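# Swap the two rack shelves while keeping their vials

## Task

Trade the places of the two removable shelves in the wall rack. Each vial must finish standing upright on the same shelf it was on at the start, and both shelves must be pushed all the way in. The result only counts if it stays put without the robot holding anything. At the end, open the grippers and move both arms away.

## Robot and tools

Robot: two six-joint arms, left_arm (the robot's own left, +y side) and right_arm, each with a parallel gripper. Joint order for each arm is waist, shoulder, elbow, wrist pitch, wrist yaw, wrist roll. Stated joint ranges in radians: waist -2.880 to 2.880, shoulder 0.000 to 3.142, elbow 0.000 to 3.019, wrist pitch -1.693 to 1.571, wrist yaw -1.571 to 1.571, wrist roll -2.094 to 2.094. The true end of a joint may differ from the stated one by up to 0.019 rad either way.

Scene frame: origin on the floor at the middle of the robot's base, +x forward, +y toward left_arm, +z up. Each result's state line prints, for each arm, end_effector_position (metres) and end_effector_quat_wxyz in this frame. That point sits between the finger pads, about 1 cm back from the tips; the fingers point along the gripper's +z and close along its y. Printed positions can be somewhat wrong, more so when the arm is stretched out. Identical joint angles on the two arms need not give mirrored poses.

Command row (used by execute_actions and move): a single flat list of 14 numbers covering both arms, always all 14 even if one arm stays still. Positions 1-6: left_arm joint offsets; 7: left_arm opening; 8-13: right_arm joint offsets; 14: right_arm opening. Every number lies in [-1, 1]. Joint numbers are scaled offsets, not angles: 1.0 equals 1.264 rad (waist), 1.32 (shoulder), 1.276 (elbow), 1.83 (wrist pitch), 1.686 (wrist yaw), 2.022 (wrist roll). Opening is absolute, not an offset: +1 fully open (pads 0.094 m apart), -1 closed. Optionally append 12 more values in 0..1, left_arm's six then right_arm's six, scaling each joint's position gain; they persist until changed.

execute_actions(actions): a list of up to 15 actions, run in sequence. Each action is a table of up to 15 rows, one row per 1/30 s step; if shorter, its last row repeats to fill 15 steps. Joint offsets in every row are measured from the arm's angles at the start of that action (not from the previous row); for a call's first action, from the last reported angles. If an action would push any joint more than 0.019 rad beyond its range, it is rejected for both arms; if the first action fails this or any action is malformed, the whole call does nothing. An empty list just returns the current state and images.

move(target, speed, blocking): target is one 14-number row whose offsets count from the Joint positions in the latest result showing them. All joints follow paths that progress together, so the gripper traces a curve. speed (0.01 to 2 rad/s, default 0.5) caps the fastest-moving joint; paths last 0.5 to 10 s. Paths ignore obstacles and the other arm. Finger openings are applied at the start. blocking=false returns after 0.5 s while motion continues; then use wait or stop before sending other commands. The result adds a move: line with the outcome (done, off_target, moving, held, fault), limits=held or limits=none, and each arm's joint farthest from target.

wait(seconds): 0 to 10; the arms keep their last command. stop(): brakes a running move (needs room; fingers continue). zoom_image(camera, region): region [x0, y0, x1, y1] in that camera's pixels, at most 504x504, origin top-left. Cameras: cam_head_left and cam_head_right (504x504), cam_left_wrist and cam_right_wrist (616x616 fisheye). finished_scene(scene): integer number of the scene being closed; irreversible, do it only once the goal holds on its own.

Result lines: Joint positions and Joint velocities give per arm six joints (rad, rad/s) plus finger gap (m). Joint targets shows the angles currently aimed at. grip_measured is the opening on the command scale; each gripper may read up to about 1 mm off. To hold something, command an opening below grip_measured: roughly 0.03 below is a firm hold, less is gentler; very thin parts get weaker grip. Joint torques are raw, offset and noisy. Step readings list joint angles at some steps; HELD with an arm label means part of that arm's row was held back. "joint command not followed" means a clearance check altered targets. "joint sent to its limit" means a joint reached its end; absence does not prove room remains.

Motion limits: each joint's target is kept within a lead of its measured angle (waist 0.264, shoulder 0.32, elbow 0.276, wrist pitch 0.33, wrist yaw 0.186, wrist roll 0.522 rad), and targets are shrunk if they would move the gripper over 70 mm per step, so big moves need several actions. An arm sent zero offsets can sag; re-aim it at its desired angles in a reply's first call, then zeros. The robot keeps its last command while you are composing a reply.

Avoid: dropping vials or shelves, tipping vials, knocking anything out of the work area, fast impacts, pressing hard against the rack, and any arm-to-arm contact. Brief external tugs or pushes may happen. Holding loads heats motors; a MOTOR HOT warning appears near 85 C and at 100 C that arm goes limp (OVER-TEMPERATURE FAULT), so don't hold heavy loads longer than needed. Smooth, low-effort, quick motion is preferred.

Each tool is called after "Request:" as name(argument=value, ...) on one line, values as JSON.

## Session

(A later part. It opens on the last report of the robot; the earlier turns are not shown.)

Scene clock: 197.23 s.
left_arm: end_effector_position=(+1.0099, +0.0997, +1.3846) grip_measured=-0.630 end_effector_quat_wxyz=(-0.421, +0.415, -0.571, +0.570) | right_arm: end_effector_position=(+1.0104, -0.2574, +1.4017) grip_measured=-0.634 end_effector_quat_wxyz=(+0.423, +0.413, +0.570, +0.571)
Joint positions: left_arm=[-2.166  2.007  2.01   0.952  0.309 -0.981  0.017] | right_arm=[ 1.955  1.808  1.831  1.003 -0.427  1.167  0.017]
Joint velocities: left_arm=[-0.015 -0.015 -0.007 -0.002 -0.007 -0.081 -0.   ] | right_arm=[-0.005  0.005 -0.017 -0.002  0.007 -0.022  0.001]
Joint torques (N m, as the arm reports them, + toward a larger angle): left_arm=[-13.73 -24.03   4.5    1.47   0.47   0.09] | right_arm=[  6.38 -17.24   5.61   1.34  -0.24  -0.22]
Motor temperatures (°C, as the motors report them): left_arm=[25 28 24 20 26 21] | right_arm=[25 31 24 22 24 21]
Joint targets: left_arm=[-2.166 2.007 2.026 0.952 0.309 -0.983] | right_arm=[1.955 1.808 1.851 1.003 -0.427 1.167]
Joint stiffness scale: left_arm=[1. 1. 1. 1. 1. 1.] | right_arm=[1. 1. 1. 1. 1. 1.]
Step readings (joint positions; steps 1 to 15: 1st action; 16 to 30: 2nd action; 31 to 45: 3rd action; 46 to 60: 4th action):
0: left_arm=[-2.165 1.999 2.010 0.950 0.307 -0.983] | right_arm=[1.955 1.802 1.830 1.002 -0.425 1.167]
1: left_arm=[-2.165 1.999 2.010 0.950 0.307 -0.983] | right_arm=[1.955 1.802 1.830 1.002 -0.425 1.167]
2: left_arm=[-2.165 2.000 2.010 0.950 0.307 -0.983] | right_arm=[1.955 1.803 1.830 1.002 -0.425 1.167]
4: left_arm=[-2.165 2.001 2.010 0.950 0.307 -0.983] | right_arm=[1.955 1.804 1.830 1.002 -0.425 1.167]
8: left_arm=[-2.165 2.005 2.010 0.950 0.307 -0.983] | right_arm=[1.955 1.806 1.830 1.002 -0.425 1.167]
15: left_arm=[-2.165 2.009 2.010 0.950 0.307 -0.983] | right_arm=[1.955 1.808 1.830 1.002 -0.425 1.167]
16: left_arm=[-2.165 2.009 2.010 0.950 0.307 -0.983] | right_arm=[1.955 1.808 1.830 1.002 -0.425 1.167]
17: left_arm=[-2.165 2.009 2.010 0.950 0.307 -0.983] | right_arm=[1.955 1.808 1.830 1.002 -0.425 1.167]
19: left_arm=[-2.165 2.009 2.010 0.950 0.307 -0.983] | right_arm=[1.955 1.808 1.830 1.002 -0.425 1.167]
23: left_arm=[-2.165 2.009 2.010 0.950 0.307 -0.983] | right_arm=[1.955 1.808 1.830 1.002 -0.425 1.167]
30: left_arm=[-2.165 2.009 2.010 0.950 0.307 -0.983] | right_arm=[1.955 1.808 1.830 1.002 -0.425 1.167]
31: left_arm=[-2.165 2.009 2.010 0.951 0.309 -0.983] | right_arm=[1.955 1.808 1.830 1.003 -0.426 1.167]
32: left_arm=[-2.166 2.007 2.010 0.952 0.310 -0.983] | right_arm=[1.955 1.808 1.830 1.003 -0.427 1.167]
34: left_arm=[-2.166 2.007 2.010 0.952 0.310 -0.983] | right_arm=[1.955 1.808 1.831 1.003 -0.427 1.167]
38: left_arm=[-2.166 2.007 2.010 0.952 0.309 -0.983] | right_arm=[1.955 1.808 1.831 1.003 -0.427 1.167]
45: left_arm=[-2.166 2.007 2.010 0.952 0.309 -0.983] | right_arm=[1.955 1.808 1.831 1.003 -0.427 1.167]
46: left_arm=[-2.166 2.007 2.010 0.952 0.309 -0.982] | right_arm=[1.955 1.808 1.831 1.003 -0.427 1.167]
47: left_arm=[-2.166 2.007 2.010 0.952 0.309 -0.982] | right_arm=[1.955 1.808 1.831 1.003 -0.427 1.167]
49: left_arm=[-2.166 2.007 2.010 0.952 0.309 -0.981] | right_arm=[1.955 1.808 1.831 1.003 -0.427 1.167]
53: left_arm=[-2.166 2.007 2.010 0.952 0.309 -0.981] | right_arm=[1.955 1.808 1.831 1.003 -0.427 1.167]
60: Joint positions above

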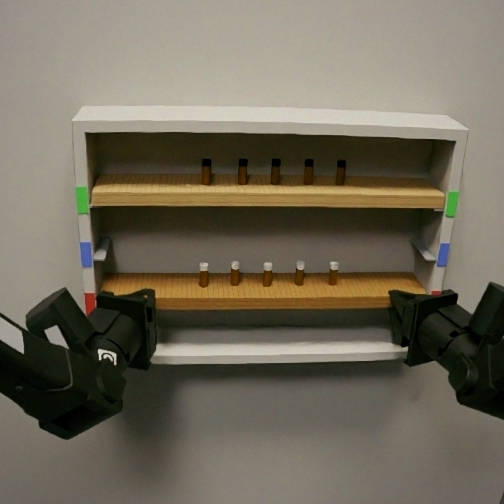

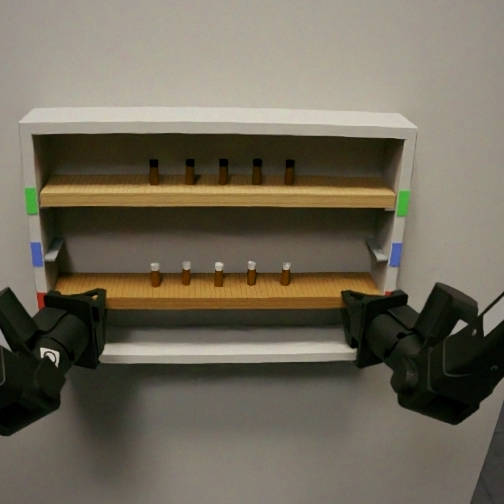

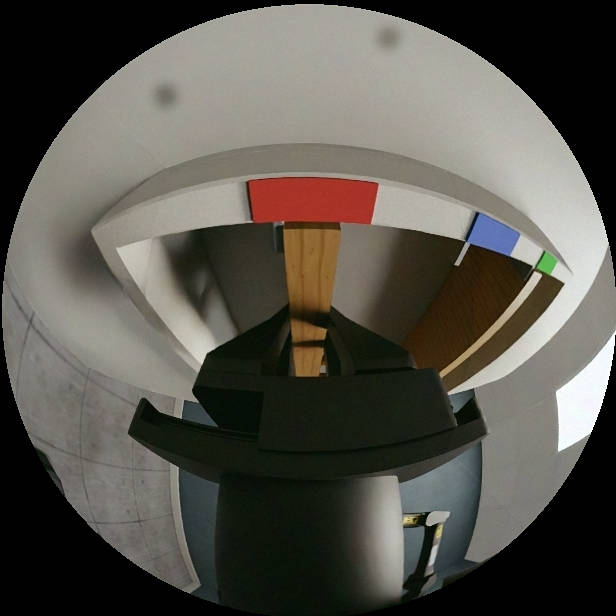

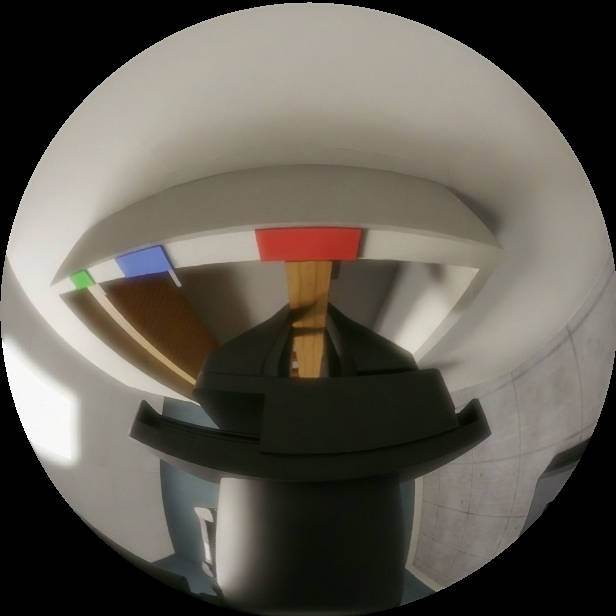

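Request:
move(target=[-0.012,-0.072,-0.167,0.103,0.004,0,-0.72,0,-0.073,-0.155,0.098,-0.006,0.006,-0.72], speed=0.08)

Scene clock: 207.77 s.
left_arm: end_effector_position=(+0.9612, +0.1012, +1.3909) grip_measured=-0.630 end_effector_quat_wxyz=(-0.424, +0.414, -0.569, +0.569) | right_arm: end_effector_position=(+0.9611, -0.2544, +1.4083) grip_measured=-0.634 end_effector_quat_wxyz=(+0.426, +0.412, +0.569, +0.570)
Joint positions: left_arm=[-2.166  1.938  1.794  1.105  0.307 -0.979  0.017] | right_arm=[ 1.953  1.746  1.632  1.147 -0.425  1.167  0.017]
Joint velocities: left_arm=[ 0.024 -0.005 -0.022  0.022 -0.022  0.007 -0.001] | right_arm=[-0.005 -0.005 -0.007  0.017  0.022 -0.037 -0.001]
Joint torques (N m, as the arm reports them, + toward a larger angle): left_arm=[-14.49 -25.08   2.69   2.71   0.92   0.1 ] | right_arm=[  5.99 -18.67   3.47   2.49  -0.69  -0.12]
Motor temperatures (°C, as the motors report them): left_arm=[25 28 24 20 26 21] | right_arm=[25 31 23 22 24 21]
Joint targets: left_arm=[-2.181 1.911 1.797 1.140 0.316 -0.981] | right_arm=[1.956 1.711 1.633 1.182 -0.437 1.179]
Joint stiffness scale: left_arm=[1. 1. 1. 1. 1. 1.] | right_arm=[1. 1. 1. 1. 1. 1.]
move: off_target (left_arm, right_arm); limits=none; left_arm: farthest joint: the wrist pitch, 0.035 radians from its target (0.189 radians at the start); right_arm: farthest joint: the wrist pitch, 0.035 radians from its target (0.179 radians at the start)

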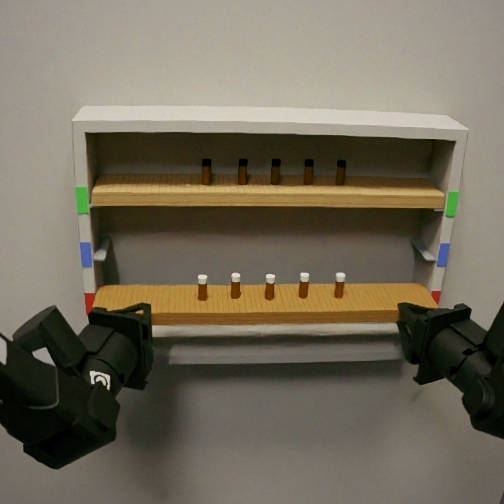

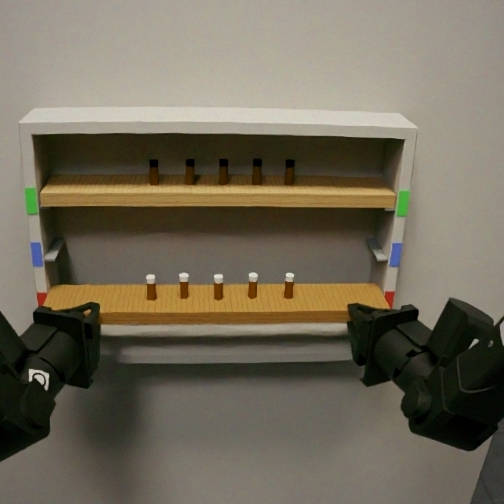

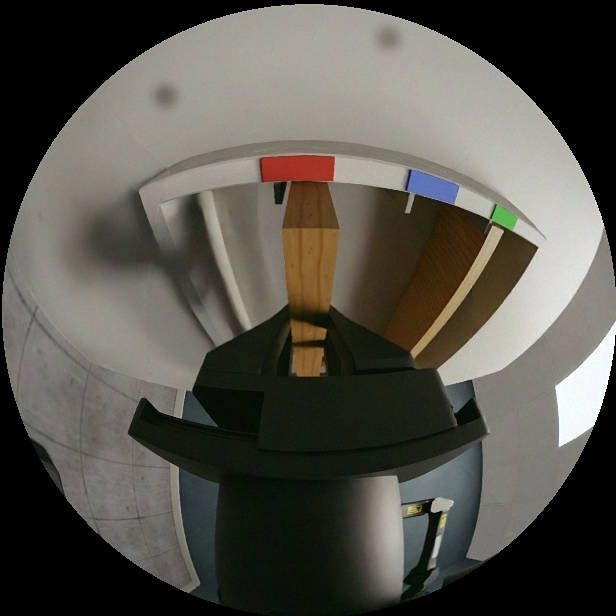

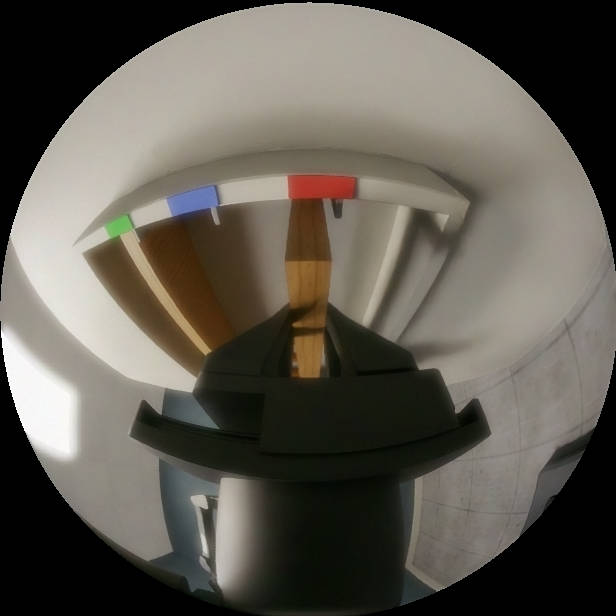

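Request:
move(target=[-0.012,-0.058,-0.15,0.099,0.008,0,-0.72,-0.007,-0.059,-0.136,0.098,-0.013,0.01,-0.72], speed=0.08)

Scene clock: 216.43 s.
left_arm: end_effector_position=(+0.9090, +0.1041, +1.3970) grip_measured=-0.630 end_effector_quat_wxyz=(-0.425, +0.412, -0.570, +0.570) | right_arm: end_effector_position=(+0.9094, -0.2511, +1.4137) grip_measured=-0.634 end_effector_quat_wxyz=(+0.427, +0.407, +0.570, +0.572)
Joint positions: left_arm=[-2.162  1.889  1.601  1.252  0.313 -0.979  0.017] | right_arm=[ 1.947  1.705  1.456  1.288 -0.437  1.169  0.017]
Joint velocities: left_arm=[ 0.005  0.005 -0.017  0.007 -0.007 -0.066 -0.001] | right_arm=[-0.015 -0.005  0.007 -0.012  0.007 -0.037  0.   ]
Joint torques (N m, as the arm reports them, + toward a larger angle): left_arm=[-14.16 -23.66   1.75   2.7    0.86   0.1 ] | right_arm=[  5.5  -17.9    2.46   2.61  -0.64  -0.08]
Motor temperatures (°C, as the motors report them): left_arm=[25 28 24 20 26 21] | right_arm=[25 31 23 22 24 21]
Joint targets: left_arm=[-2.181 1.862 1.603 1.286 0.320 -0.979] | right_arm=[1.944 1.668 1.459 1.327 -0.447 1.187]
Joint stiffness scale: left_arm=[1. 1. 1. 1. 1. 1.] | right_arm=[1. 1. 1. 1. 1. 1.]
move: off_target (left_arm, right_arm); limits=none; left_arm: farthest joint: the wrist pitch, 0.034 radians from its target (0.181 radians at the start); right_arm: farthest joint: the wrist pitch, 0.038 radians from its target (0.179 radians at the start)

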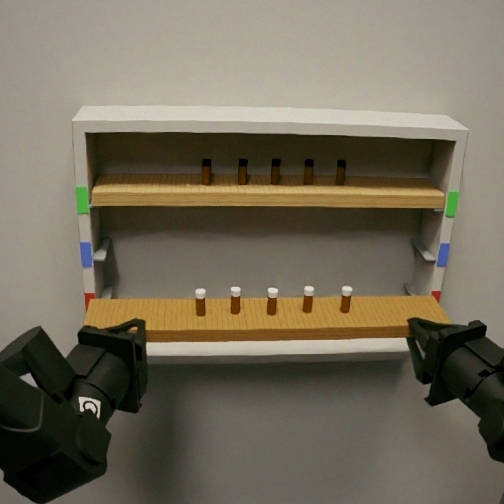

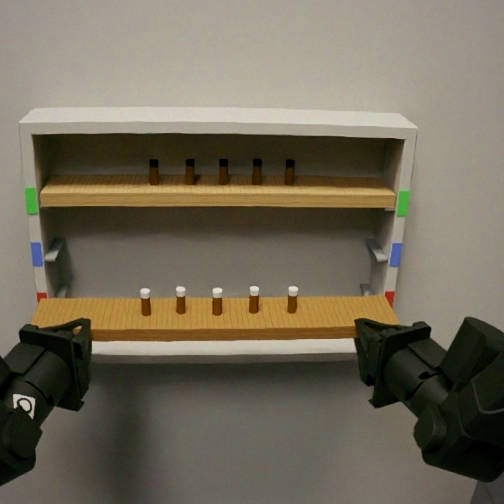

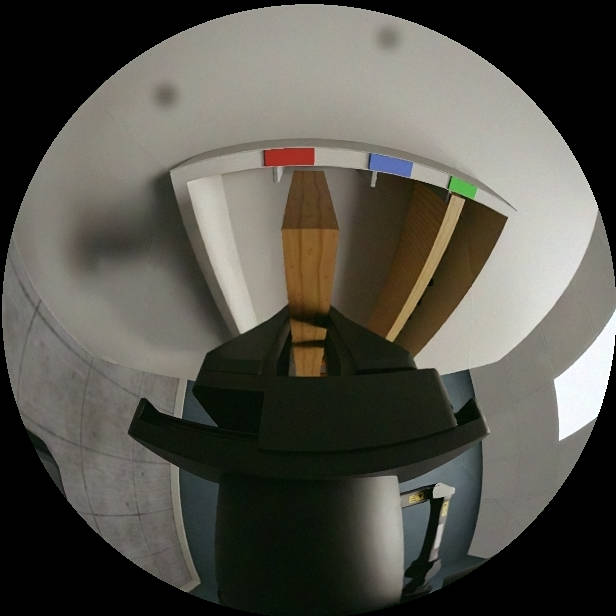

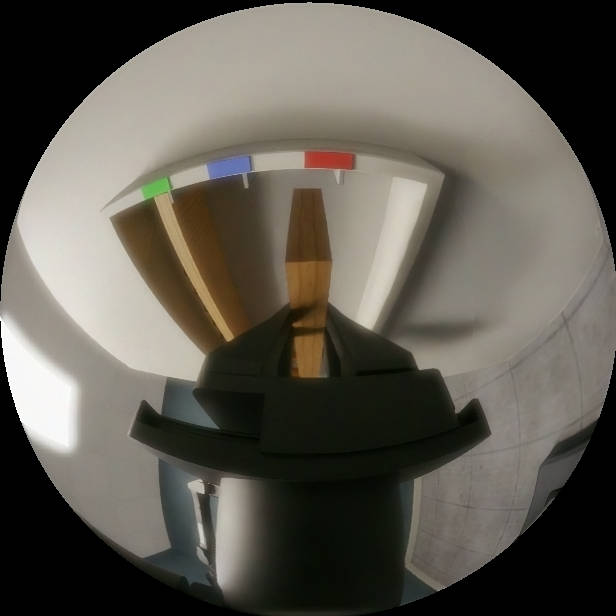

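Request:
move(target=[-0.075,-0.148,-0.125,-0.012,-0.023,0.033,-0.72,0.06,-0.166,-0.119,-0.028,0.02,-0.026,-0.72], speed=0.08)

Scene clock: 228.90 s.
left_arm: end_effector_position=(+0.9087, +0.1030, +1.4730) grip_measured=-0.630 end_effector_quat_wxyz=(-0.425, +0.412, -0.569, +0.571) | right_arm: end_effector_position=(+0.9085, -0.2521, +1.4890) grip_measured=-0.634 end_effector_quat_wxyz=(+0.428, +0.409, +0.568, +0.571)
Joint positions: left_arm=[-2.234  1.723  1.438  1.232  0.273 -0.921  0.017] | right_arm=[ 1.999  1.521  1.301  1.242 -0.406  1.123  0.017]
Joint velocities: left_arm=[-0.005 -0.015  0.032 -0.002  0.022  0.007 -0.001] | right_arm=[-0.005 -0.005 -0.002 -0.017  0.095  0.007  0.   ]
Joint torques (N m, as the arm reports them, + toward a larger angle): left_arm=[-14.08 -23.2    1.86   1.33   0.6    0.18] | right_arm=[  7.13 -17.     2.87   1.11  -0.17  -0.3 ]
Motor temperatures (°C, as the motors report them): left_arm=[25 28 23 20 26 21] | right_arm=[25 31 23 22 24 21]
Joint targets: left_arm=[-2.257 1.693 1.441 1.230 0.274 -0.912] | right_arm=[2.023 1.486 1.305 1.237 -0.403 1.116]
Joint stiffness scale: left_arm=[1. 1. 1. 1. 1. 1.] | right_arm=[1. 1. 1. 1. 1. 1.]
move: off_target (left_arm, right_arm); limits=none; left_arm: farthest joint: the shoulder, 0.030 radians from its target (0.195 radians at the start); right_arm: farthest joint: the shoulder, 0.035 radians from its target (0.219 radians at the start)

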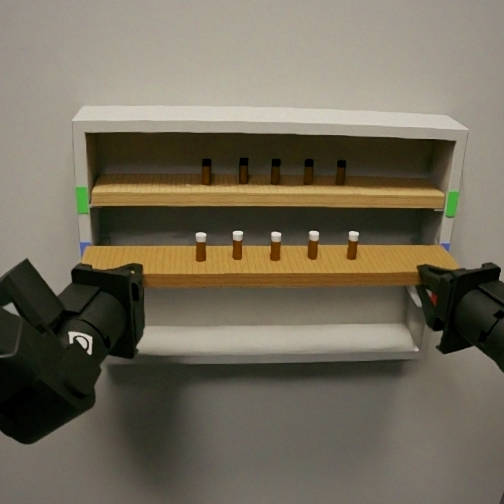

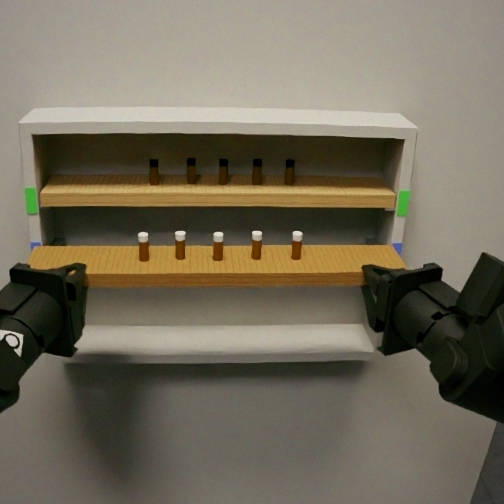

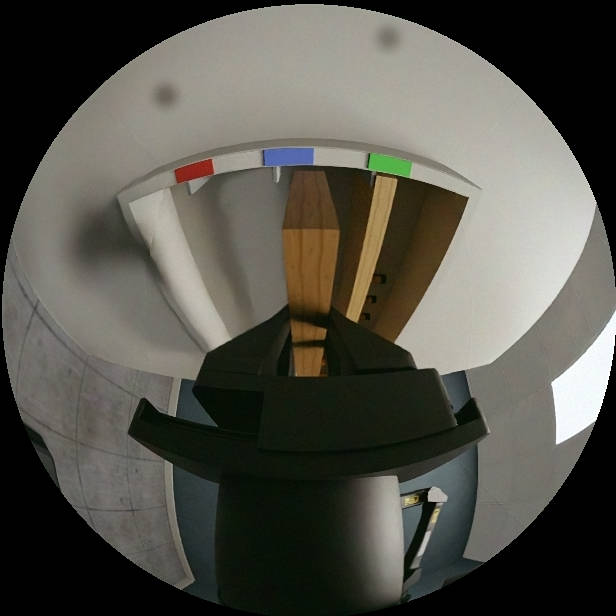

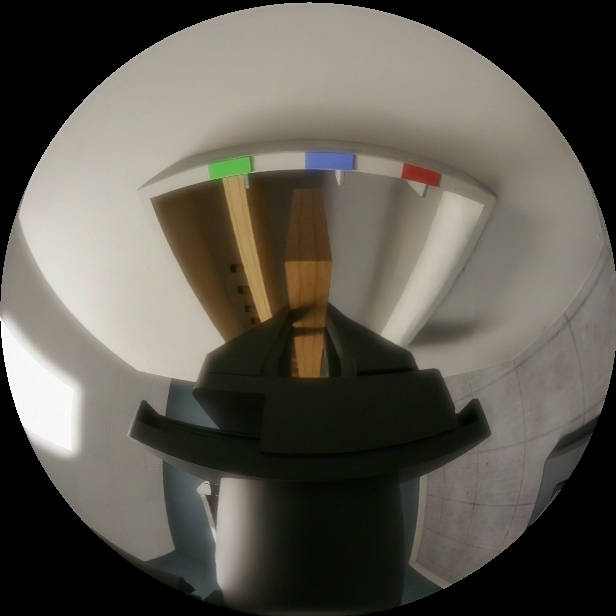

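Request:
move(target=[-0.004,0.034,0.172,-0.079,0.002,0,-0.72,0.022,0.037,0.16,-0.089,-0.002,0,-0.72], speed=0.07)

Scene clock: 242.37 s.
left_arm: end_effector_position=(+0.9622, +0.1006, +1.4667) grip_measured=-0.630 end_effector_quat_wxyz=(-0.423, +0.414, -0.570, +0.570) | right_arm: end_effector_position=(+0.9614, -0.2559, +1.4835) grip_measured=-0.634 end_effector_quat_wxyz=(+0.421, +0.413, +0.573, +0.570)
Joint positions: left_arm=[-2.234  1.77   1.624  1.087  0.268 -0.921  0.017] | right_arm=[ 2.001  1.558  1.473  1.087 -0.404  1.121  0.017]
Joint velocities: left_arm=[ 0.005  0.015  0.002  0.012  0.051  0.051 -0.   ] | right_arm=[-0.024 -0.015  0.002  0.002 -0.007 -0.022  0.001]
Joint torques (N m, as the arm reports them, + toward a larger angle): left_arm=[-13.12 -22.12   4.92   1.41   0.91   0.11] | right_arm=[  7.88 -15.08   5.67   0.99  -0.52  -0.2 ]
Motor temperatures (°C, as the motors report them): left_arm=[25 28 23 20 26 21] | right_arm=[25 31 23 22 24 21]
Joint targets: left_arm=[-2.239 1.768 1.658 1.088 0.276 -0.921] | right_arm=[2.027 1.570 1.505 1.080 -0.410 1.123]
Joint stiffness scale: left_arm=[1. 1. 1. 1. 1. 1.] | right_arm=[1. 1. 1. 1. 1. 1.]
move: off_target (left_arm, right_arm); limits=none; left_arm: farthest joint: the elbow, 0.033 radians from its target (0.219 radians at the start); right_arm: farthest joint: the elbow, 0.032 radians from its target (0.204 radians at the start)

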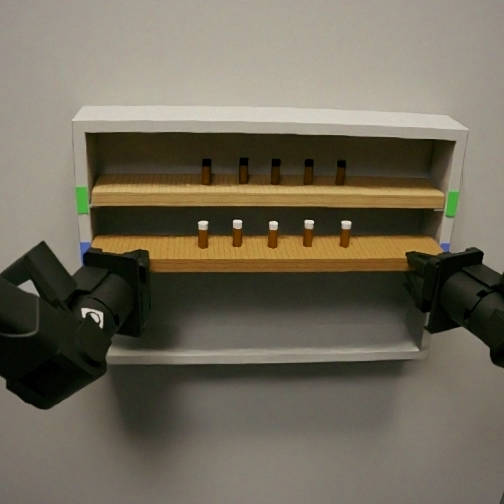

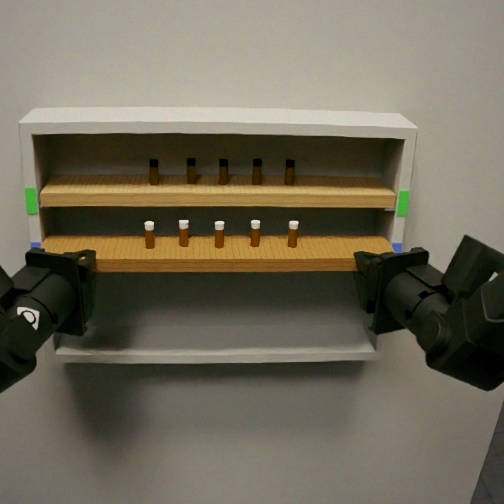

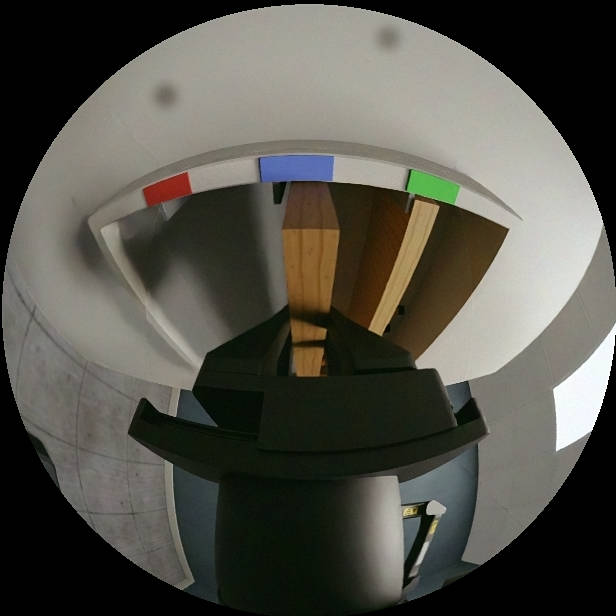

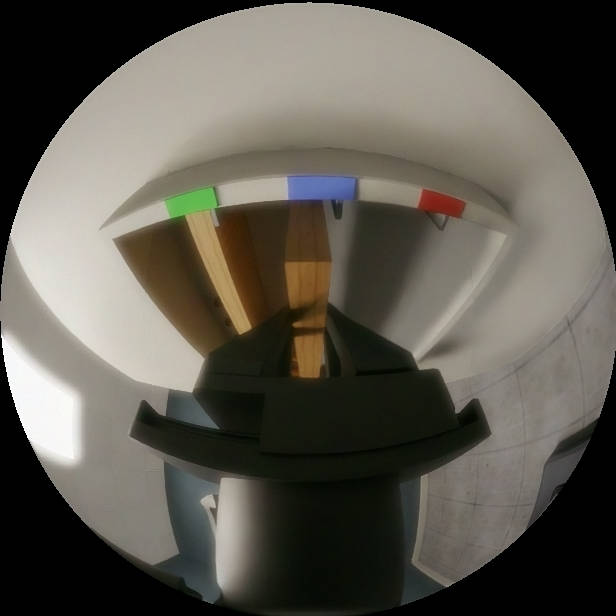

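Request:
move(target=[0.003,0.055,0.193,-0.074,0.004,0,-0.72,0.02,0.066,0.186,-0.077,-0.002,0,-0.72], speed=0.07)

Request:
move(target=[0,0.01,0.046,-0.012,0,0,-0.72,0.02,0.02,0.049,-0.012,0,0,-0.72], speed=0.04)

Scene clock: 252.00 s.
left_arm: end_effector_position=(+1.0128, +0.0981, +1.4611) grip_measured=-0.630 end_effector_quat_wxyz=(-0.425, +0.414, -0.569, +0.569) | right_arm: end_effector_position=(+1.0127, -0.2594, +1.4776) grip_measured=-0.634 end_effector_quat_wxyz=(+0.422, +0.411, +0.572, +0.570)
Joint positions: left_arm=[-2.234  1.84   1.833  0.954  0.267 -0.921  0.017] | right_arm=[ 2.002  1.626  1.671  0.961 -0.404  1.12   0.017]
Joint velocities: left_arm=[ 0.005 -0.024 -0.007  0.012  0.037 -0.007  0.001] | right_arm=[-0.005 -0.005 -0.012  0.002  0.037 -0.081 -0.   ]
Joint torques (N m, as the arm reports them, + toward a larger angle): left_arm=[-13.09 -23.23   6.01   1.33   0.94   0.11] | right_arm=[  8.   -15.59   7.19   0.77  -0.39  -0.21]
Motor temperatures (°C, as the motors report them): left_arm=[25 28 24 20 26 21] | right_arm=[25 31 23 22 24 21]
Joint targets: left_arm=[-2.230 1.842 1.870 0.952 0.275 -0.921] | right_arm=[2.027 1.645 1.711 0.946 -0.407 1.122]
Joint stiffness scale: left_arm=[1. 1. 1. 1. 1. 1.] | right_arm=[1. 1. 1. 1. 1. 1.]
move: off_target (left_arm, right_arm); limits=none; left_arm: farthest joint: the elbow, 0.038 radians from its target (0.246 radians at the start); right_arm: farthest joint: the elbow, 0.039 radians from its target (0.237 radians at the start)

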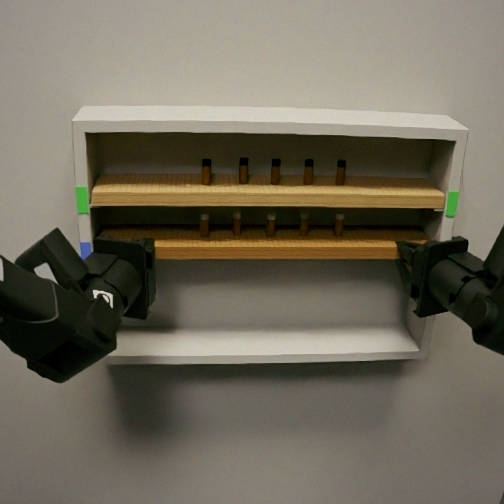

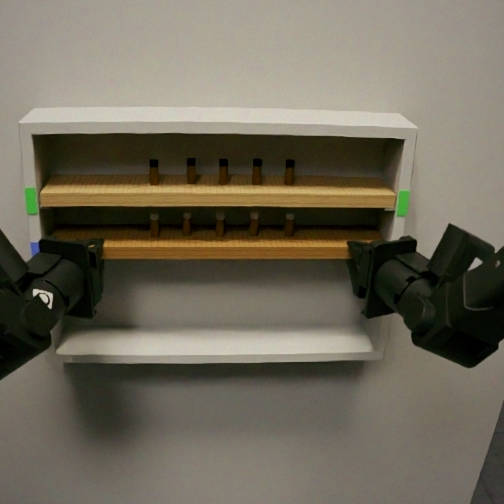

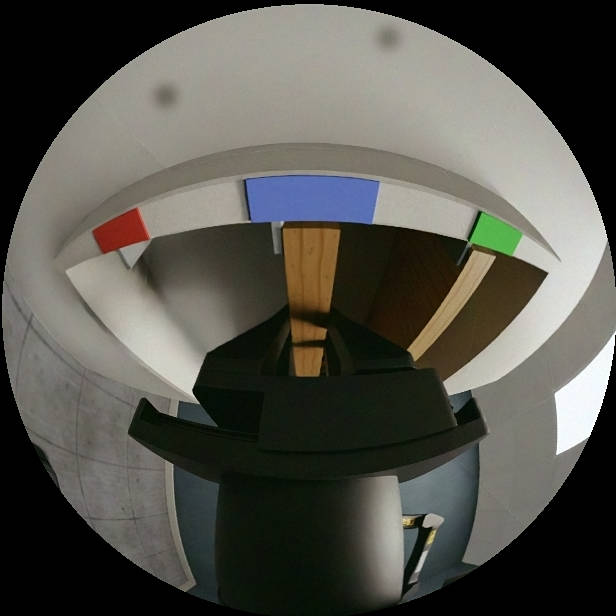

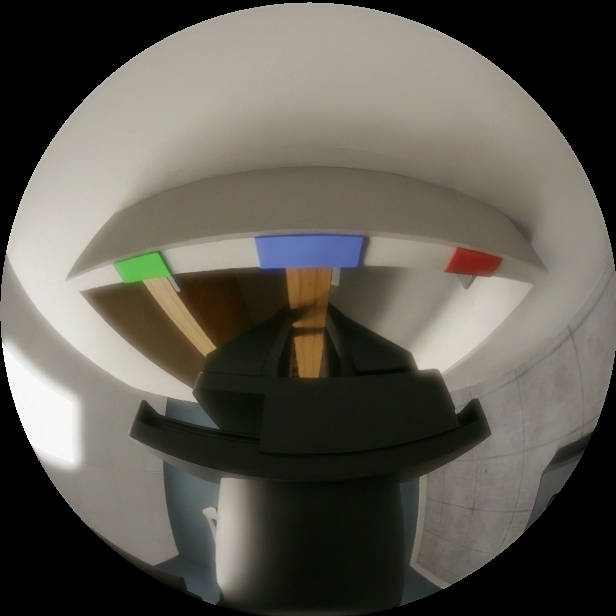

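Scene clock: 253.80 s.
left_arm: end_effector_position=(+1.0137, +0.0981, +1.4609) grip_measured=-0.630 end_effector_quat_wxyz=(-0.425, +0.415, -0.569, +0.569) | right_arm: end_effector_position=(+1.0130, -0.2591, +1.4776) grip_measured=-0.634 end_effector_quat_wxyz=(+0.422, +0.411, +0.572, +0.571)
Joint positions: left_arm=[-2.234  1.84   1.836  0.95   0.266 -0.921  0.017] | right_arm=[ 2.002  1.627  1.673  0.961 -0.406  1.12   0.017]
Joint velocities: left_arm=[-0.005 -0.024 -0.032 -0.002  0.022 -0.037 -0.001] | right_arm=[-0.005  0.015  0.012 -0.017 -0.066 -0.007 -0.001]
Joint torques (N m, as the arm reports them, + toward a larger angle): left_arm=[-13.45 -22.24   7.31   0.81   0.54   0.11] | right_arm=[  8.28 -15.27   8.61   0.61  -0.21  -0.23]
Motor temperatures (°C, as the motors report them): left_arm=[25 28 24 20 26 21] | right_arm=[25 31 23 22 24 21]
Joint targets: left_arm=[-2.234 1.853 1.891 0.932 0.267 -0.921] | right_arm=[2.027 1.652 1.733 0.939 -0.405 1.120]
Joint stiffness scale: left_arm=[1. 1. 1. 1. 1. 1.] | right_arm=[1. 1. 1. 1. 1. 1.]
move: off_target (left_arm, right_arm); limits=none; left_arm: farthest joint: the elbow, 0.056 radians from its target (0.059 radians at the start); right_arm: farthest joint: the elbow, 0.061 radians from its target (0.063 radians at the start)

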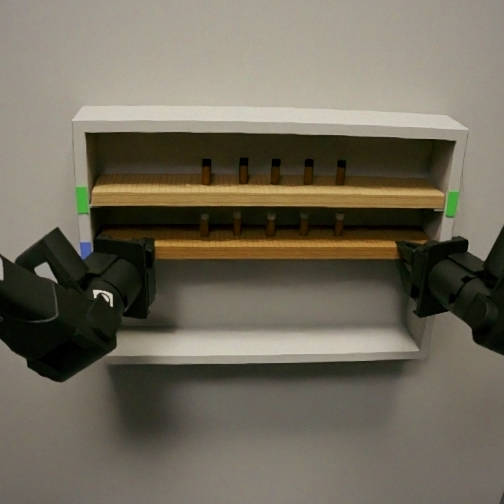

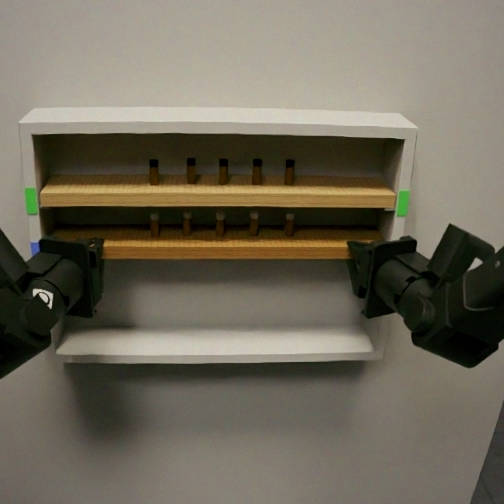

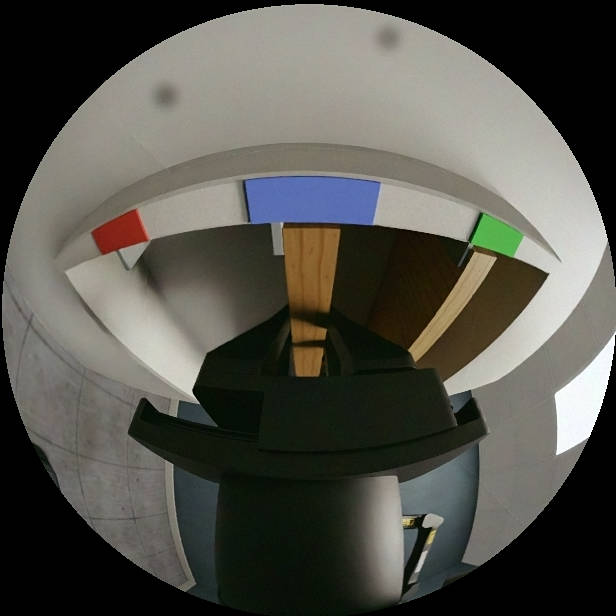

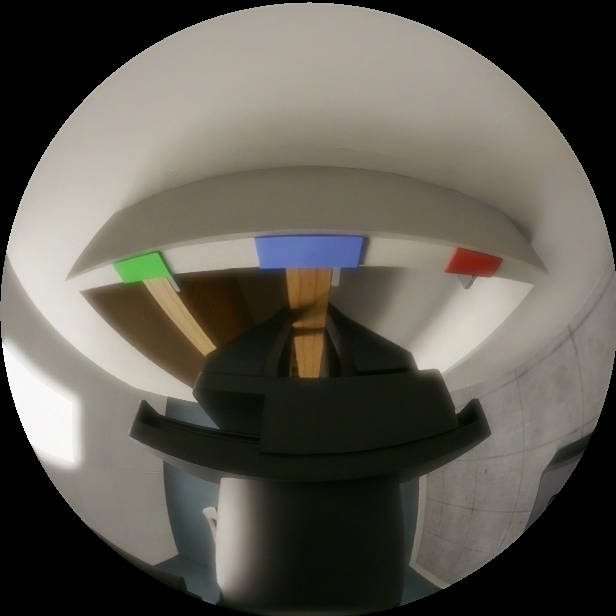

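Request:
execute_actions(actions=[[[0,0,0.012,0,0,0,-0.72,0,0,0.015,0,0,0,-0.72]],[[0,0,0.012,0,0,0,-0.5,0,0,0.015,0,0,0,-0.5]],[[0,0,0.012,0,0,0,-0.2,0,0,0.015,0,0,0,-0.2]]])

Request:
move(target=[0,-0.059,-0.194,0.105,0,0,-0.2,0,-0.062,-0.18,0.103,0,0,-0.2], speed=0.18)

Scene clock: 264.63 s.
left_arm: end_effector_position=(+1.0138, +0.0983, +1.4611) grip_measured=-0.202 end_effector_quat_wxyz=(-0.425, +0.415, -0.569, +0.569) | right_arm: end_effector_position=(+1.0131, -0.2591, +1.4778) grip_measured=-0.202 end_effector_quat_wxyz=(+0.423, +0.410, +0.572, +0.571)
Joint positions: left_arm=[-2.234  1.84   1.836  0.95   0.266 -0.921  0.037] | right_arm=[ 2.002  1.627  1.673  0.961 -0.407  1.12   0.037]
Joint velocities: left_arm=[-0.024 -0.005  0.017 -0.007 -0.066  0.051  0.   ] | right_arm=[ 0.005 -0.005  0.007 -0.017 -0.066  0.007 -0.   ]
Joint torques (N m, as the arm reports them, + toward a larger angle): left_arm=[-13.46 -23.48   4.41   1.43   0.51   0.12] | right_arm=[  6.08 -17.14   5.78   1.24  -0.27  -0.24]
Motor temperatures (°C, as the motors report them): left_arm=[25 28 25 20 26 21] | right_arm=[25 31 25 22 24 21]
Joint targets: left_arm=[-2.234 1.840 1.851 0.950 0.266 -0.921] | right_arm=[2.002 1.627 1.692 0.961 -0.407 1.120]
Joint stiffness scale: left_arm=[1. 1. 1. 1. 1. 1.] | right_arm=[1. 1. 1. 1. 1. 1.]
Step readings (joint positions; steps 1 to 15: 1st action; 16 to 30: 2nd action; 31 to 45: 3rd action):
0: left_arm=[-2.234 1.840 1.836 0.950 0.266 -0.921] | right_arm=[2.002 1.627 1.673 0.961 -0.406 1.120]
1: left_arm=[-2.234 1.840 1.835 0.950 0.266 -0.921] | right_arm=[2.002 1.627 1.673 0.961 -0.407 1.120]
2: left_arm=[-2.234 1.840 1.835 0.950 0.266 -0.921] | right_arm=[2.002 1.627 1.673 0.961 -0.407 1.120]
4: left_arm=[-2.234 1.840 1.835 0.950 0.266 -0.921] | right_arm=[2.002 1.627 1.673 0.961 -0.407 1.120]
8: left_arm=[-2.234 1.840 1.835 0.950 0.266 -0.921] | right_arm=[2.002 1.627 1.673 0.961 -0.407 1.120]
15: left_arm=[-2.234 1.840 1.835 0.950 0.266 -0.921] | right_arm=[2.002 1.627 1.673 0.961 -0.407 1.120]
16: left_arm=[-2.234 1.840 1.835 0.950 0.266 -0.921] | right_arm=[2.002 1.627 1.673 0.961 -0.407 1.120]
17: left_arm=[-2.234 1.840 1.835 0.950 0.266 -0.921] | right_arm=[2.002 1.627 1.673 0.961 -0.407 1.120]
19: left_arm=[-2.234 1.840 1.836 0.950 0.266 -0.921] | right_arm=[2.002 1.627 1.673 0.961 -0.407 1.120]
23: left_arm=[-2.234 1.840 1.836 0.950 0.266 -0.921] | right_arm=[2.002 1.627 1.673 0.961 -0.407 1.120]
30: left_arm=[-2.234 1.840 1.836 0.950 0.266 -0.921] | right_arm=[2.002 1.627 1.673 0.961 -0.407 1.120]
31: left_arm=[-2.234 1.840 1.836 0.950 0.266 -0.921] | right_arm=[2.002 1.627 1.673 0.961 -0.407 1.120]
32: left_arm=[-2.234 1.840 1.836 0.950 0.266 -0.921] | right_arm=[2.002 1.627 1.673 0.961 -0.407 1.120]
34: left_arm=[-2.234 1.840 1.836 0.950 0.266 -0.921] | right_arm=[2.002 1.627 1.673 0.961 -0.407 1.120]
38: left_arm=[-2.234 1.840 1.836 0.950 0.266 -0.921] | right_arm=[2.002 1.627 1.673 0.961 -0.407 1.120]
45: Joint positions above

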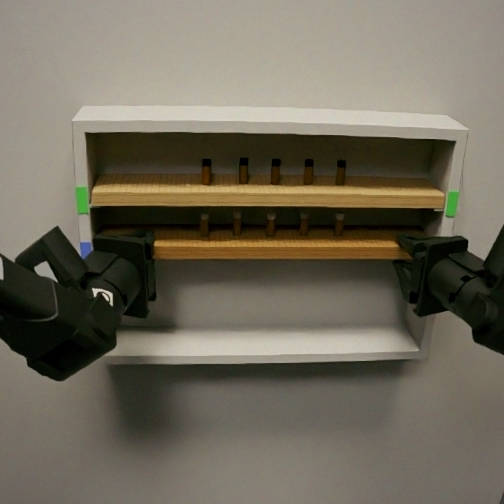

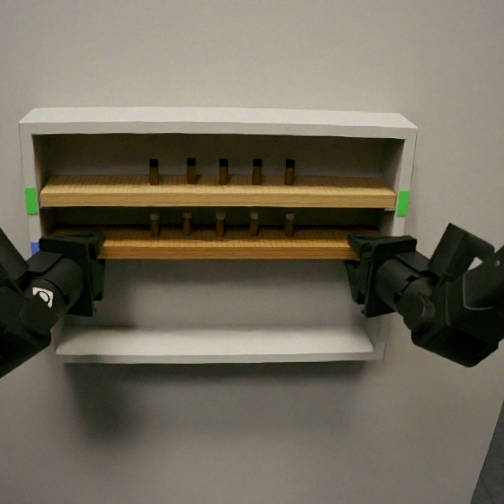

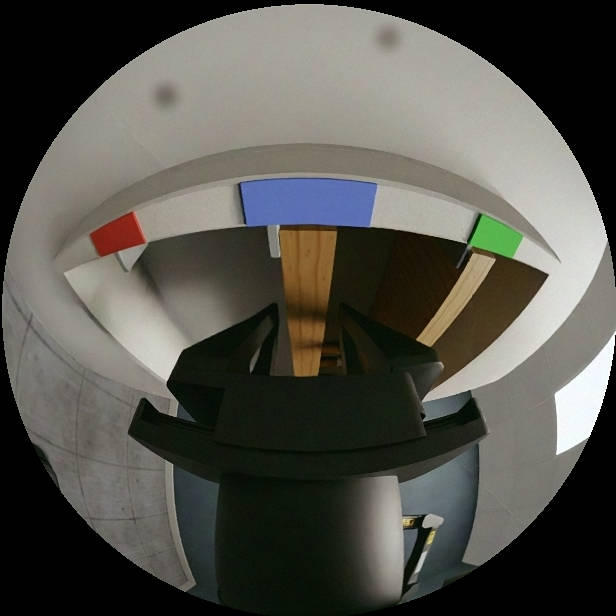

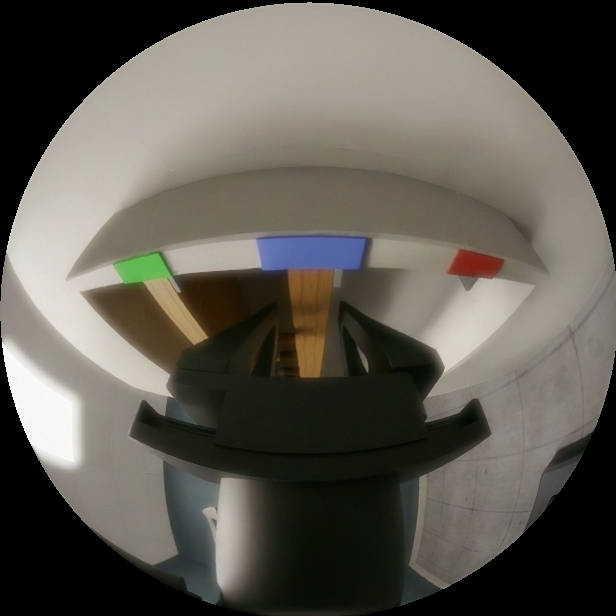

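Scene clock: 266.37 s.
left_arm: end_effector_position=(+0.9486, +0.0969, +1.4612) grip_measured=-0.202 end_effector_quat_wxyz=(-0.421, +0.415, -0.572, +0.569) | right_arm: end_effector_position=(+0.9490, -0.2509, +1.4778) grip_measured=-0.202 end_effector_quat_wxyz=(+0.421, +0.411, +0.573, +0.571)
Joint positions: left_arm=[-2.234  1.774  1.591  1.12   0.266 -0.921  0.038] | right_arm=[ 2.002  1.566  1.445  1.126 -0.407  1.12   0.037]
Joint velocities: left_arm=[-0.024 -0.005 -0.002 -0.022 -0.051 -0.095  0.   ] | right_arm=[ 0.015 -0.015 -0.007  0.012 -0.022  0.051 -0.001]
Joint torques (N m, as the arm reports them, + toward a larger angle): left_arm=[-12.58 -22.59   2.08   2.21   0.51   0.11] | right_arm=[  5.59 -17.09   3.2    2.07  -0.28  -0.24]
Motor temperatures (°C, as the motors report them): left_arm=[25 28 25 20 26 21] | right_arm=[25 31 24 22 24 21]
Joint targets: left_arm=[-2.234 1.762 1.588 1.142 0.266 -0.921] | right_arm=[2.002 1.545 1.443 1.150 -0.407 1.120]
Joint stiffness scale: left_arm=[1. 1. 1. 1. 1. 1.] | right_arm=[1. 1. 1. 1. 1. 1.]
move: off_target (left_arm, right_arm); limits=none; left_arm: farthest joint: the wrist pitch, 0.022 radians from its target (0.193 radians at the start); right_arm: farthest joint: the wrist pitch, 0.024 radians from its target (0.188 radians at the start)

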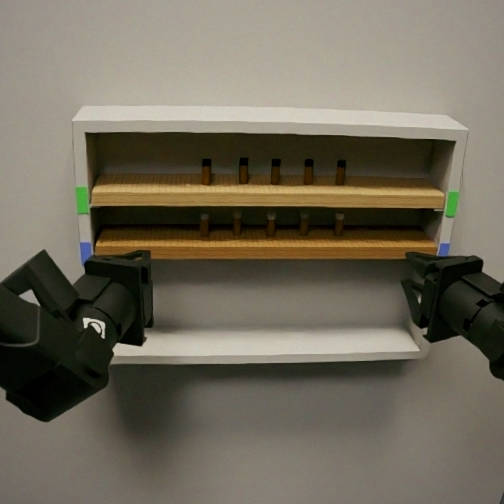

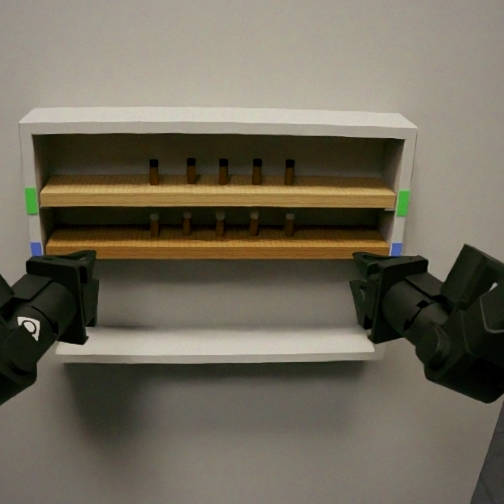

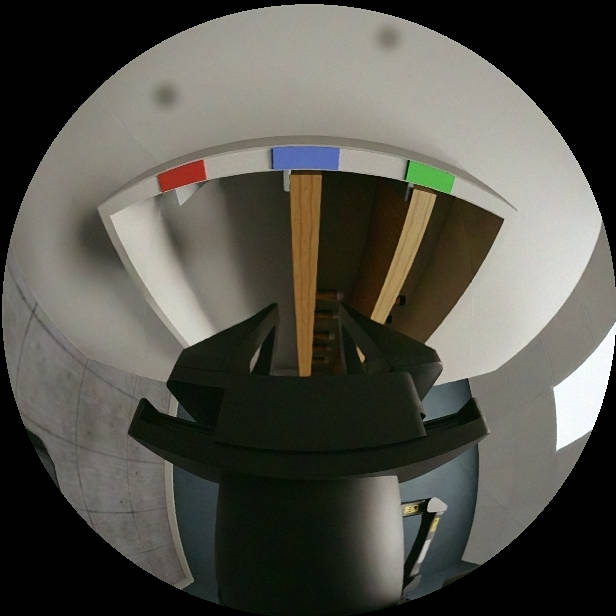

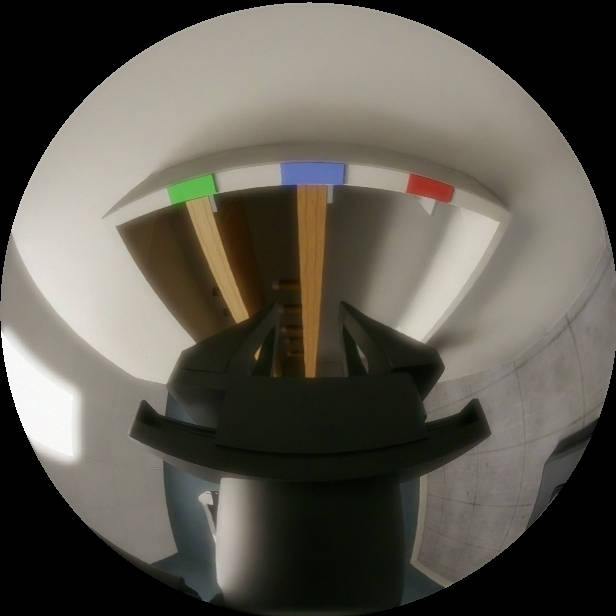

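Request:
move(target=[-0.072,-0.127,-0.1,-0.034,-0.026,0.043,-0.2,0.07,-0.141,-0.084,-0.049,0.031,-0.037,-0.2], speed=0.2)

Scene clock: 275.33 s.
left_arm: end_effector_position=(+0.9531, +0.1015, +1.5418) grip_measured=-0.202 end_effector_quat_wxyz=(-0.426, +0.411, -0.570, +0.570) | right_arm: end_effector_position=(+0.9545, -0.2534, +1.5573) grip_measured=-0.202 end_effector_quat_wxyz=(+0.429, +0.413, +0.567, +0.569)
Joint positions: left_arm=[-2.314  1.611  1.467  1.073  0.226 -0.849  0.038] | right_arm=[ 2.072  1.394  1.34   1.051 -0.359  1.059  0.037]
Joint velocities: left_arm=[-0.015 -0.024  0.002 -0.017 -0.007 -0.095  0.   ] | right_arm=[ 0.005  0.005  0.002 -0.012 -0.051 -0.066  0.   ]
Joint torques (N m, as the arm reports them, + toward a larger angle): left_arm=[-12.8  -20.96   2.21   0.78   0.39   0.24] | right_arm=[  6.68 -16.1    3.47   0.71  -0.15  -0.33]
Motor temperatures (°C, as the motors report them): left_arm=[25 28 24 20 26 21] | right_arm=[25 31 24 22 24 21]
Joint targets: left_arm=[-2.325 1.606 1.463 1.058 0.222 -0.834] | right_arm=[2.090 1.380 1.337 1.036 -0.354 1.045]
Joint stiffness scale: left_arm=[1. 1. 1. 1. 1. 1.] | right_arm=[1. 1. 1. 1. 1. 1.]
move: done; limits=none; left_arm: farthest joint: the wrist pitch, 0.015 radians from its target (0.063 radians at the start); right_arm: farthest joint: the waist, 0.018 radians from its target (0.088 radians at the start)

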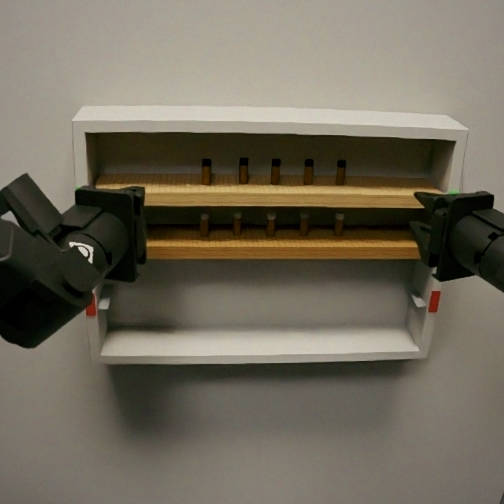

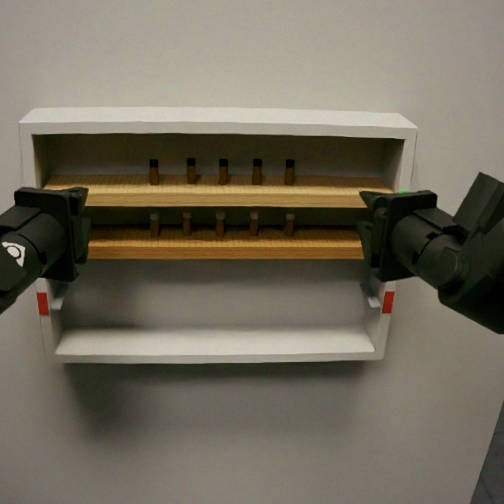

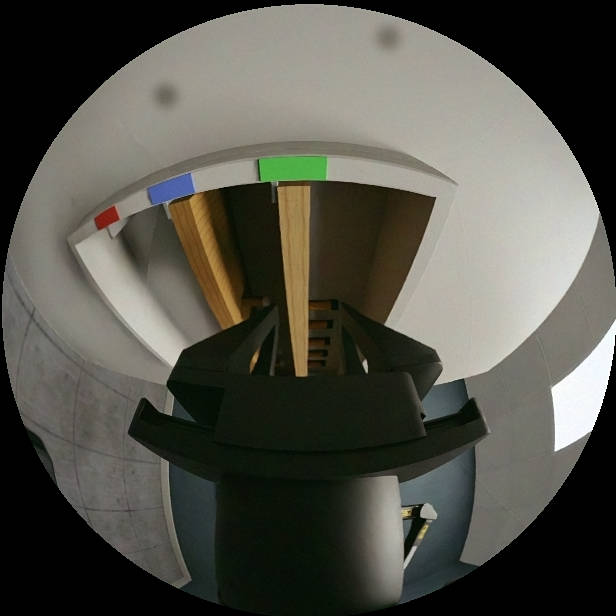

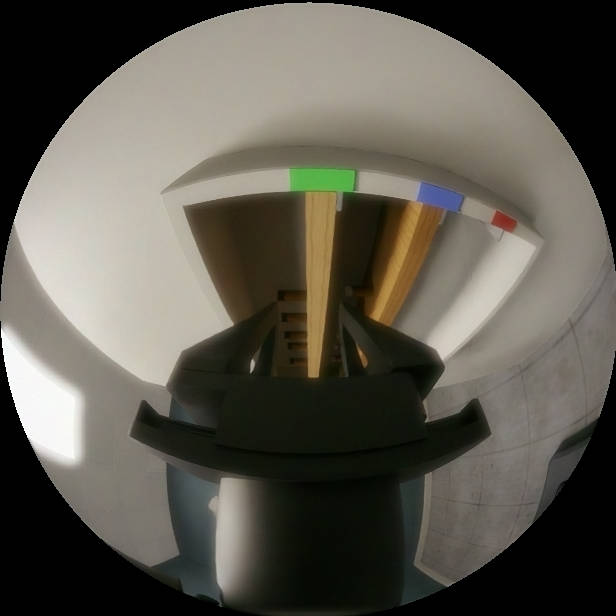

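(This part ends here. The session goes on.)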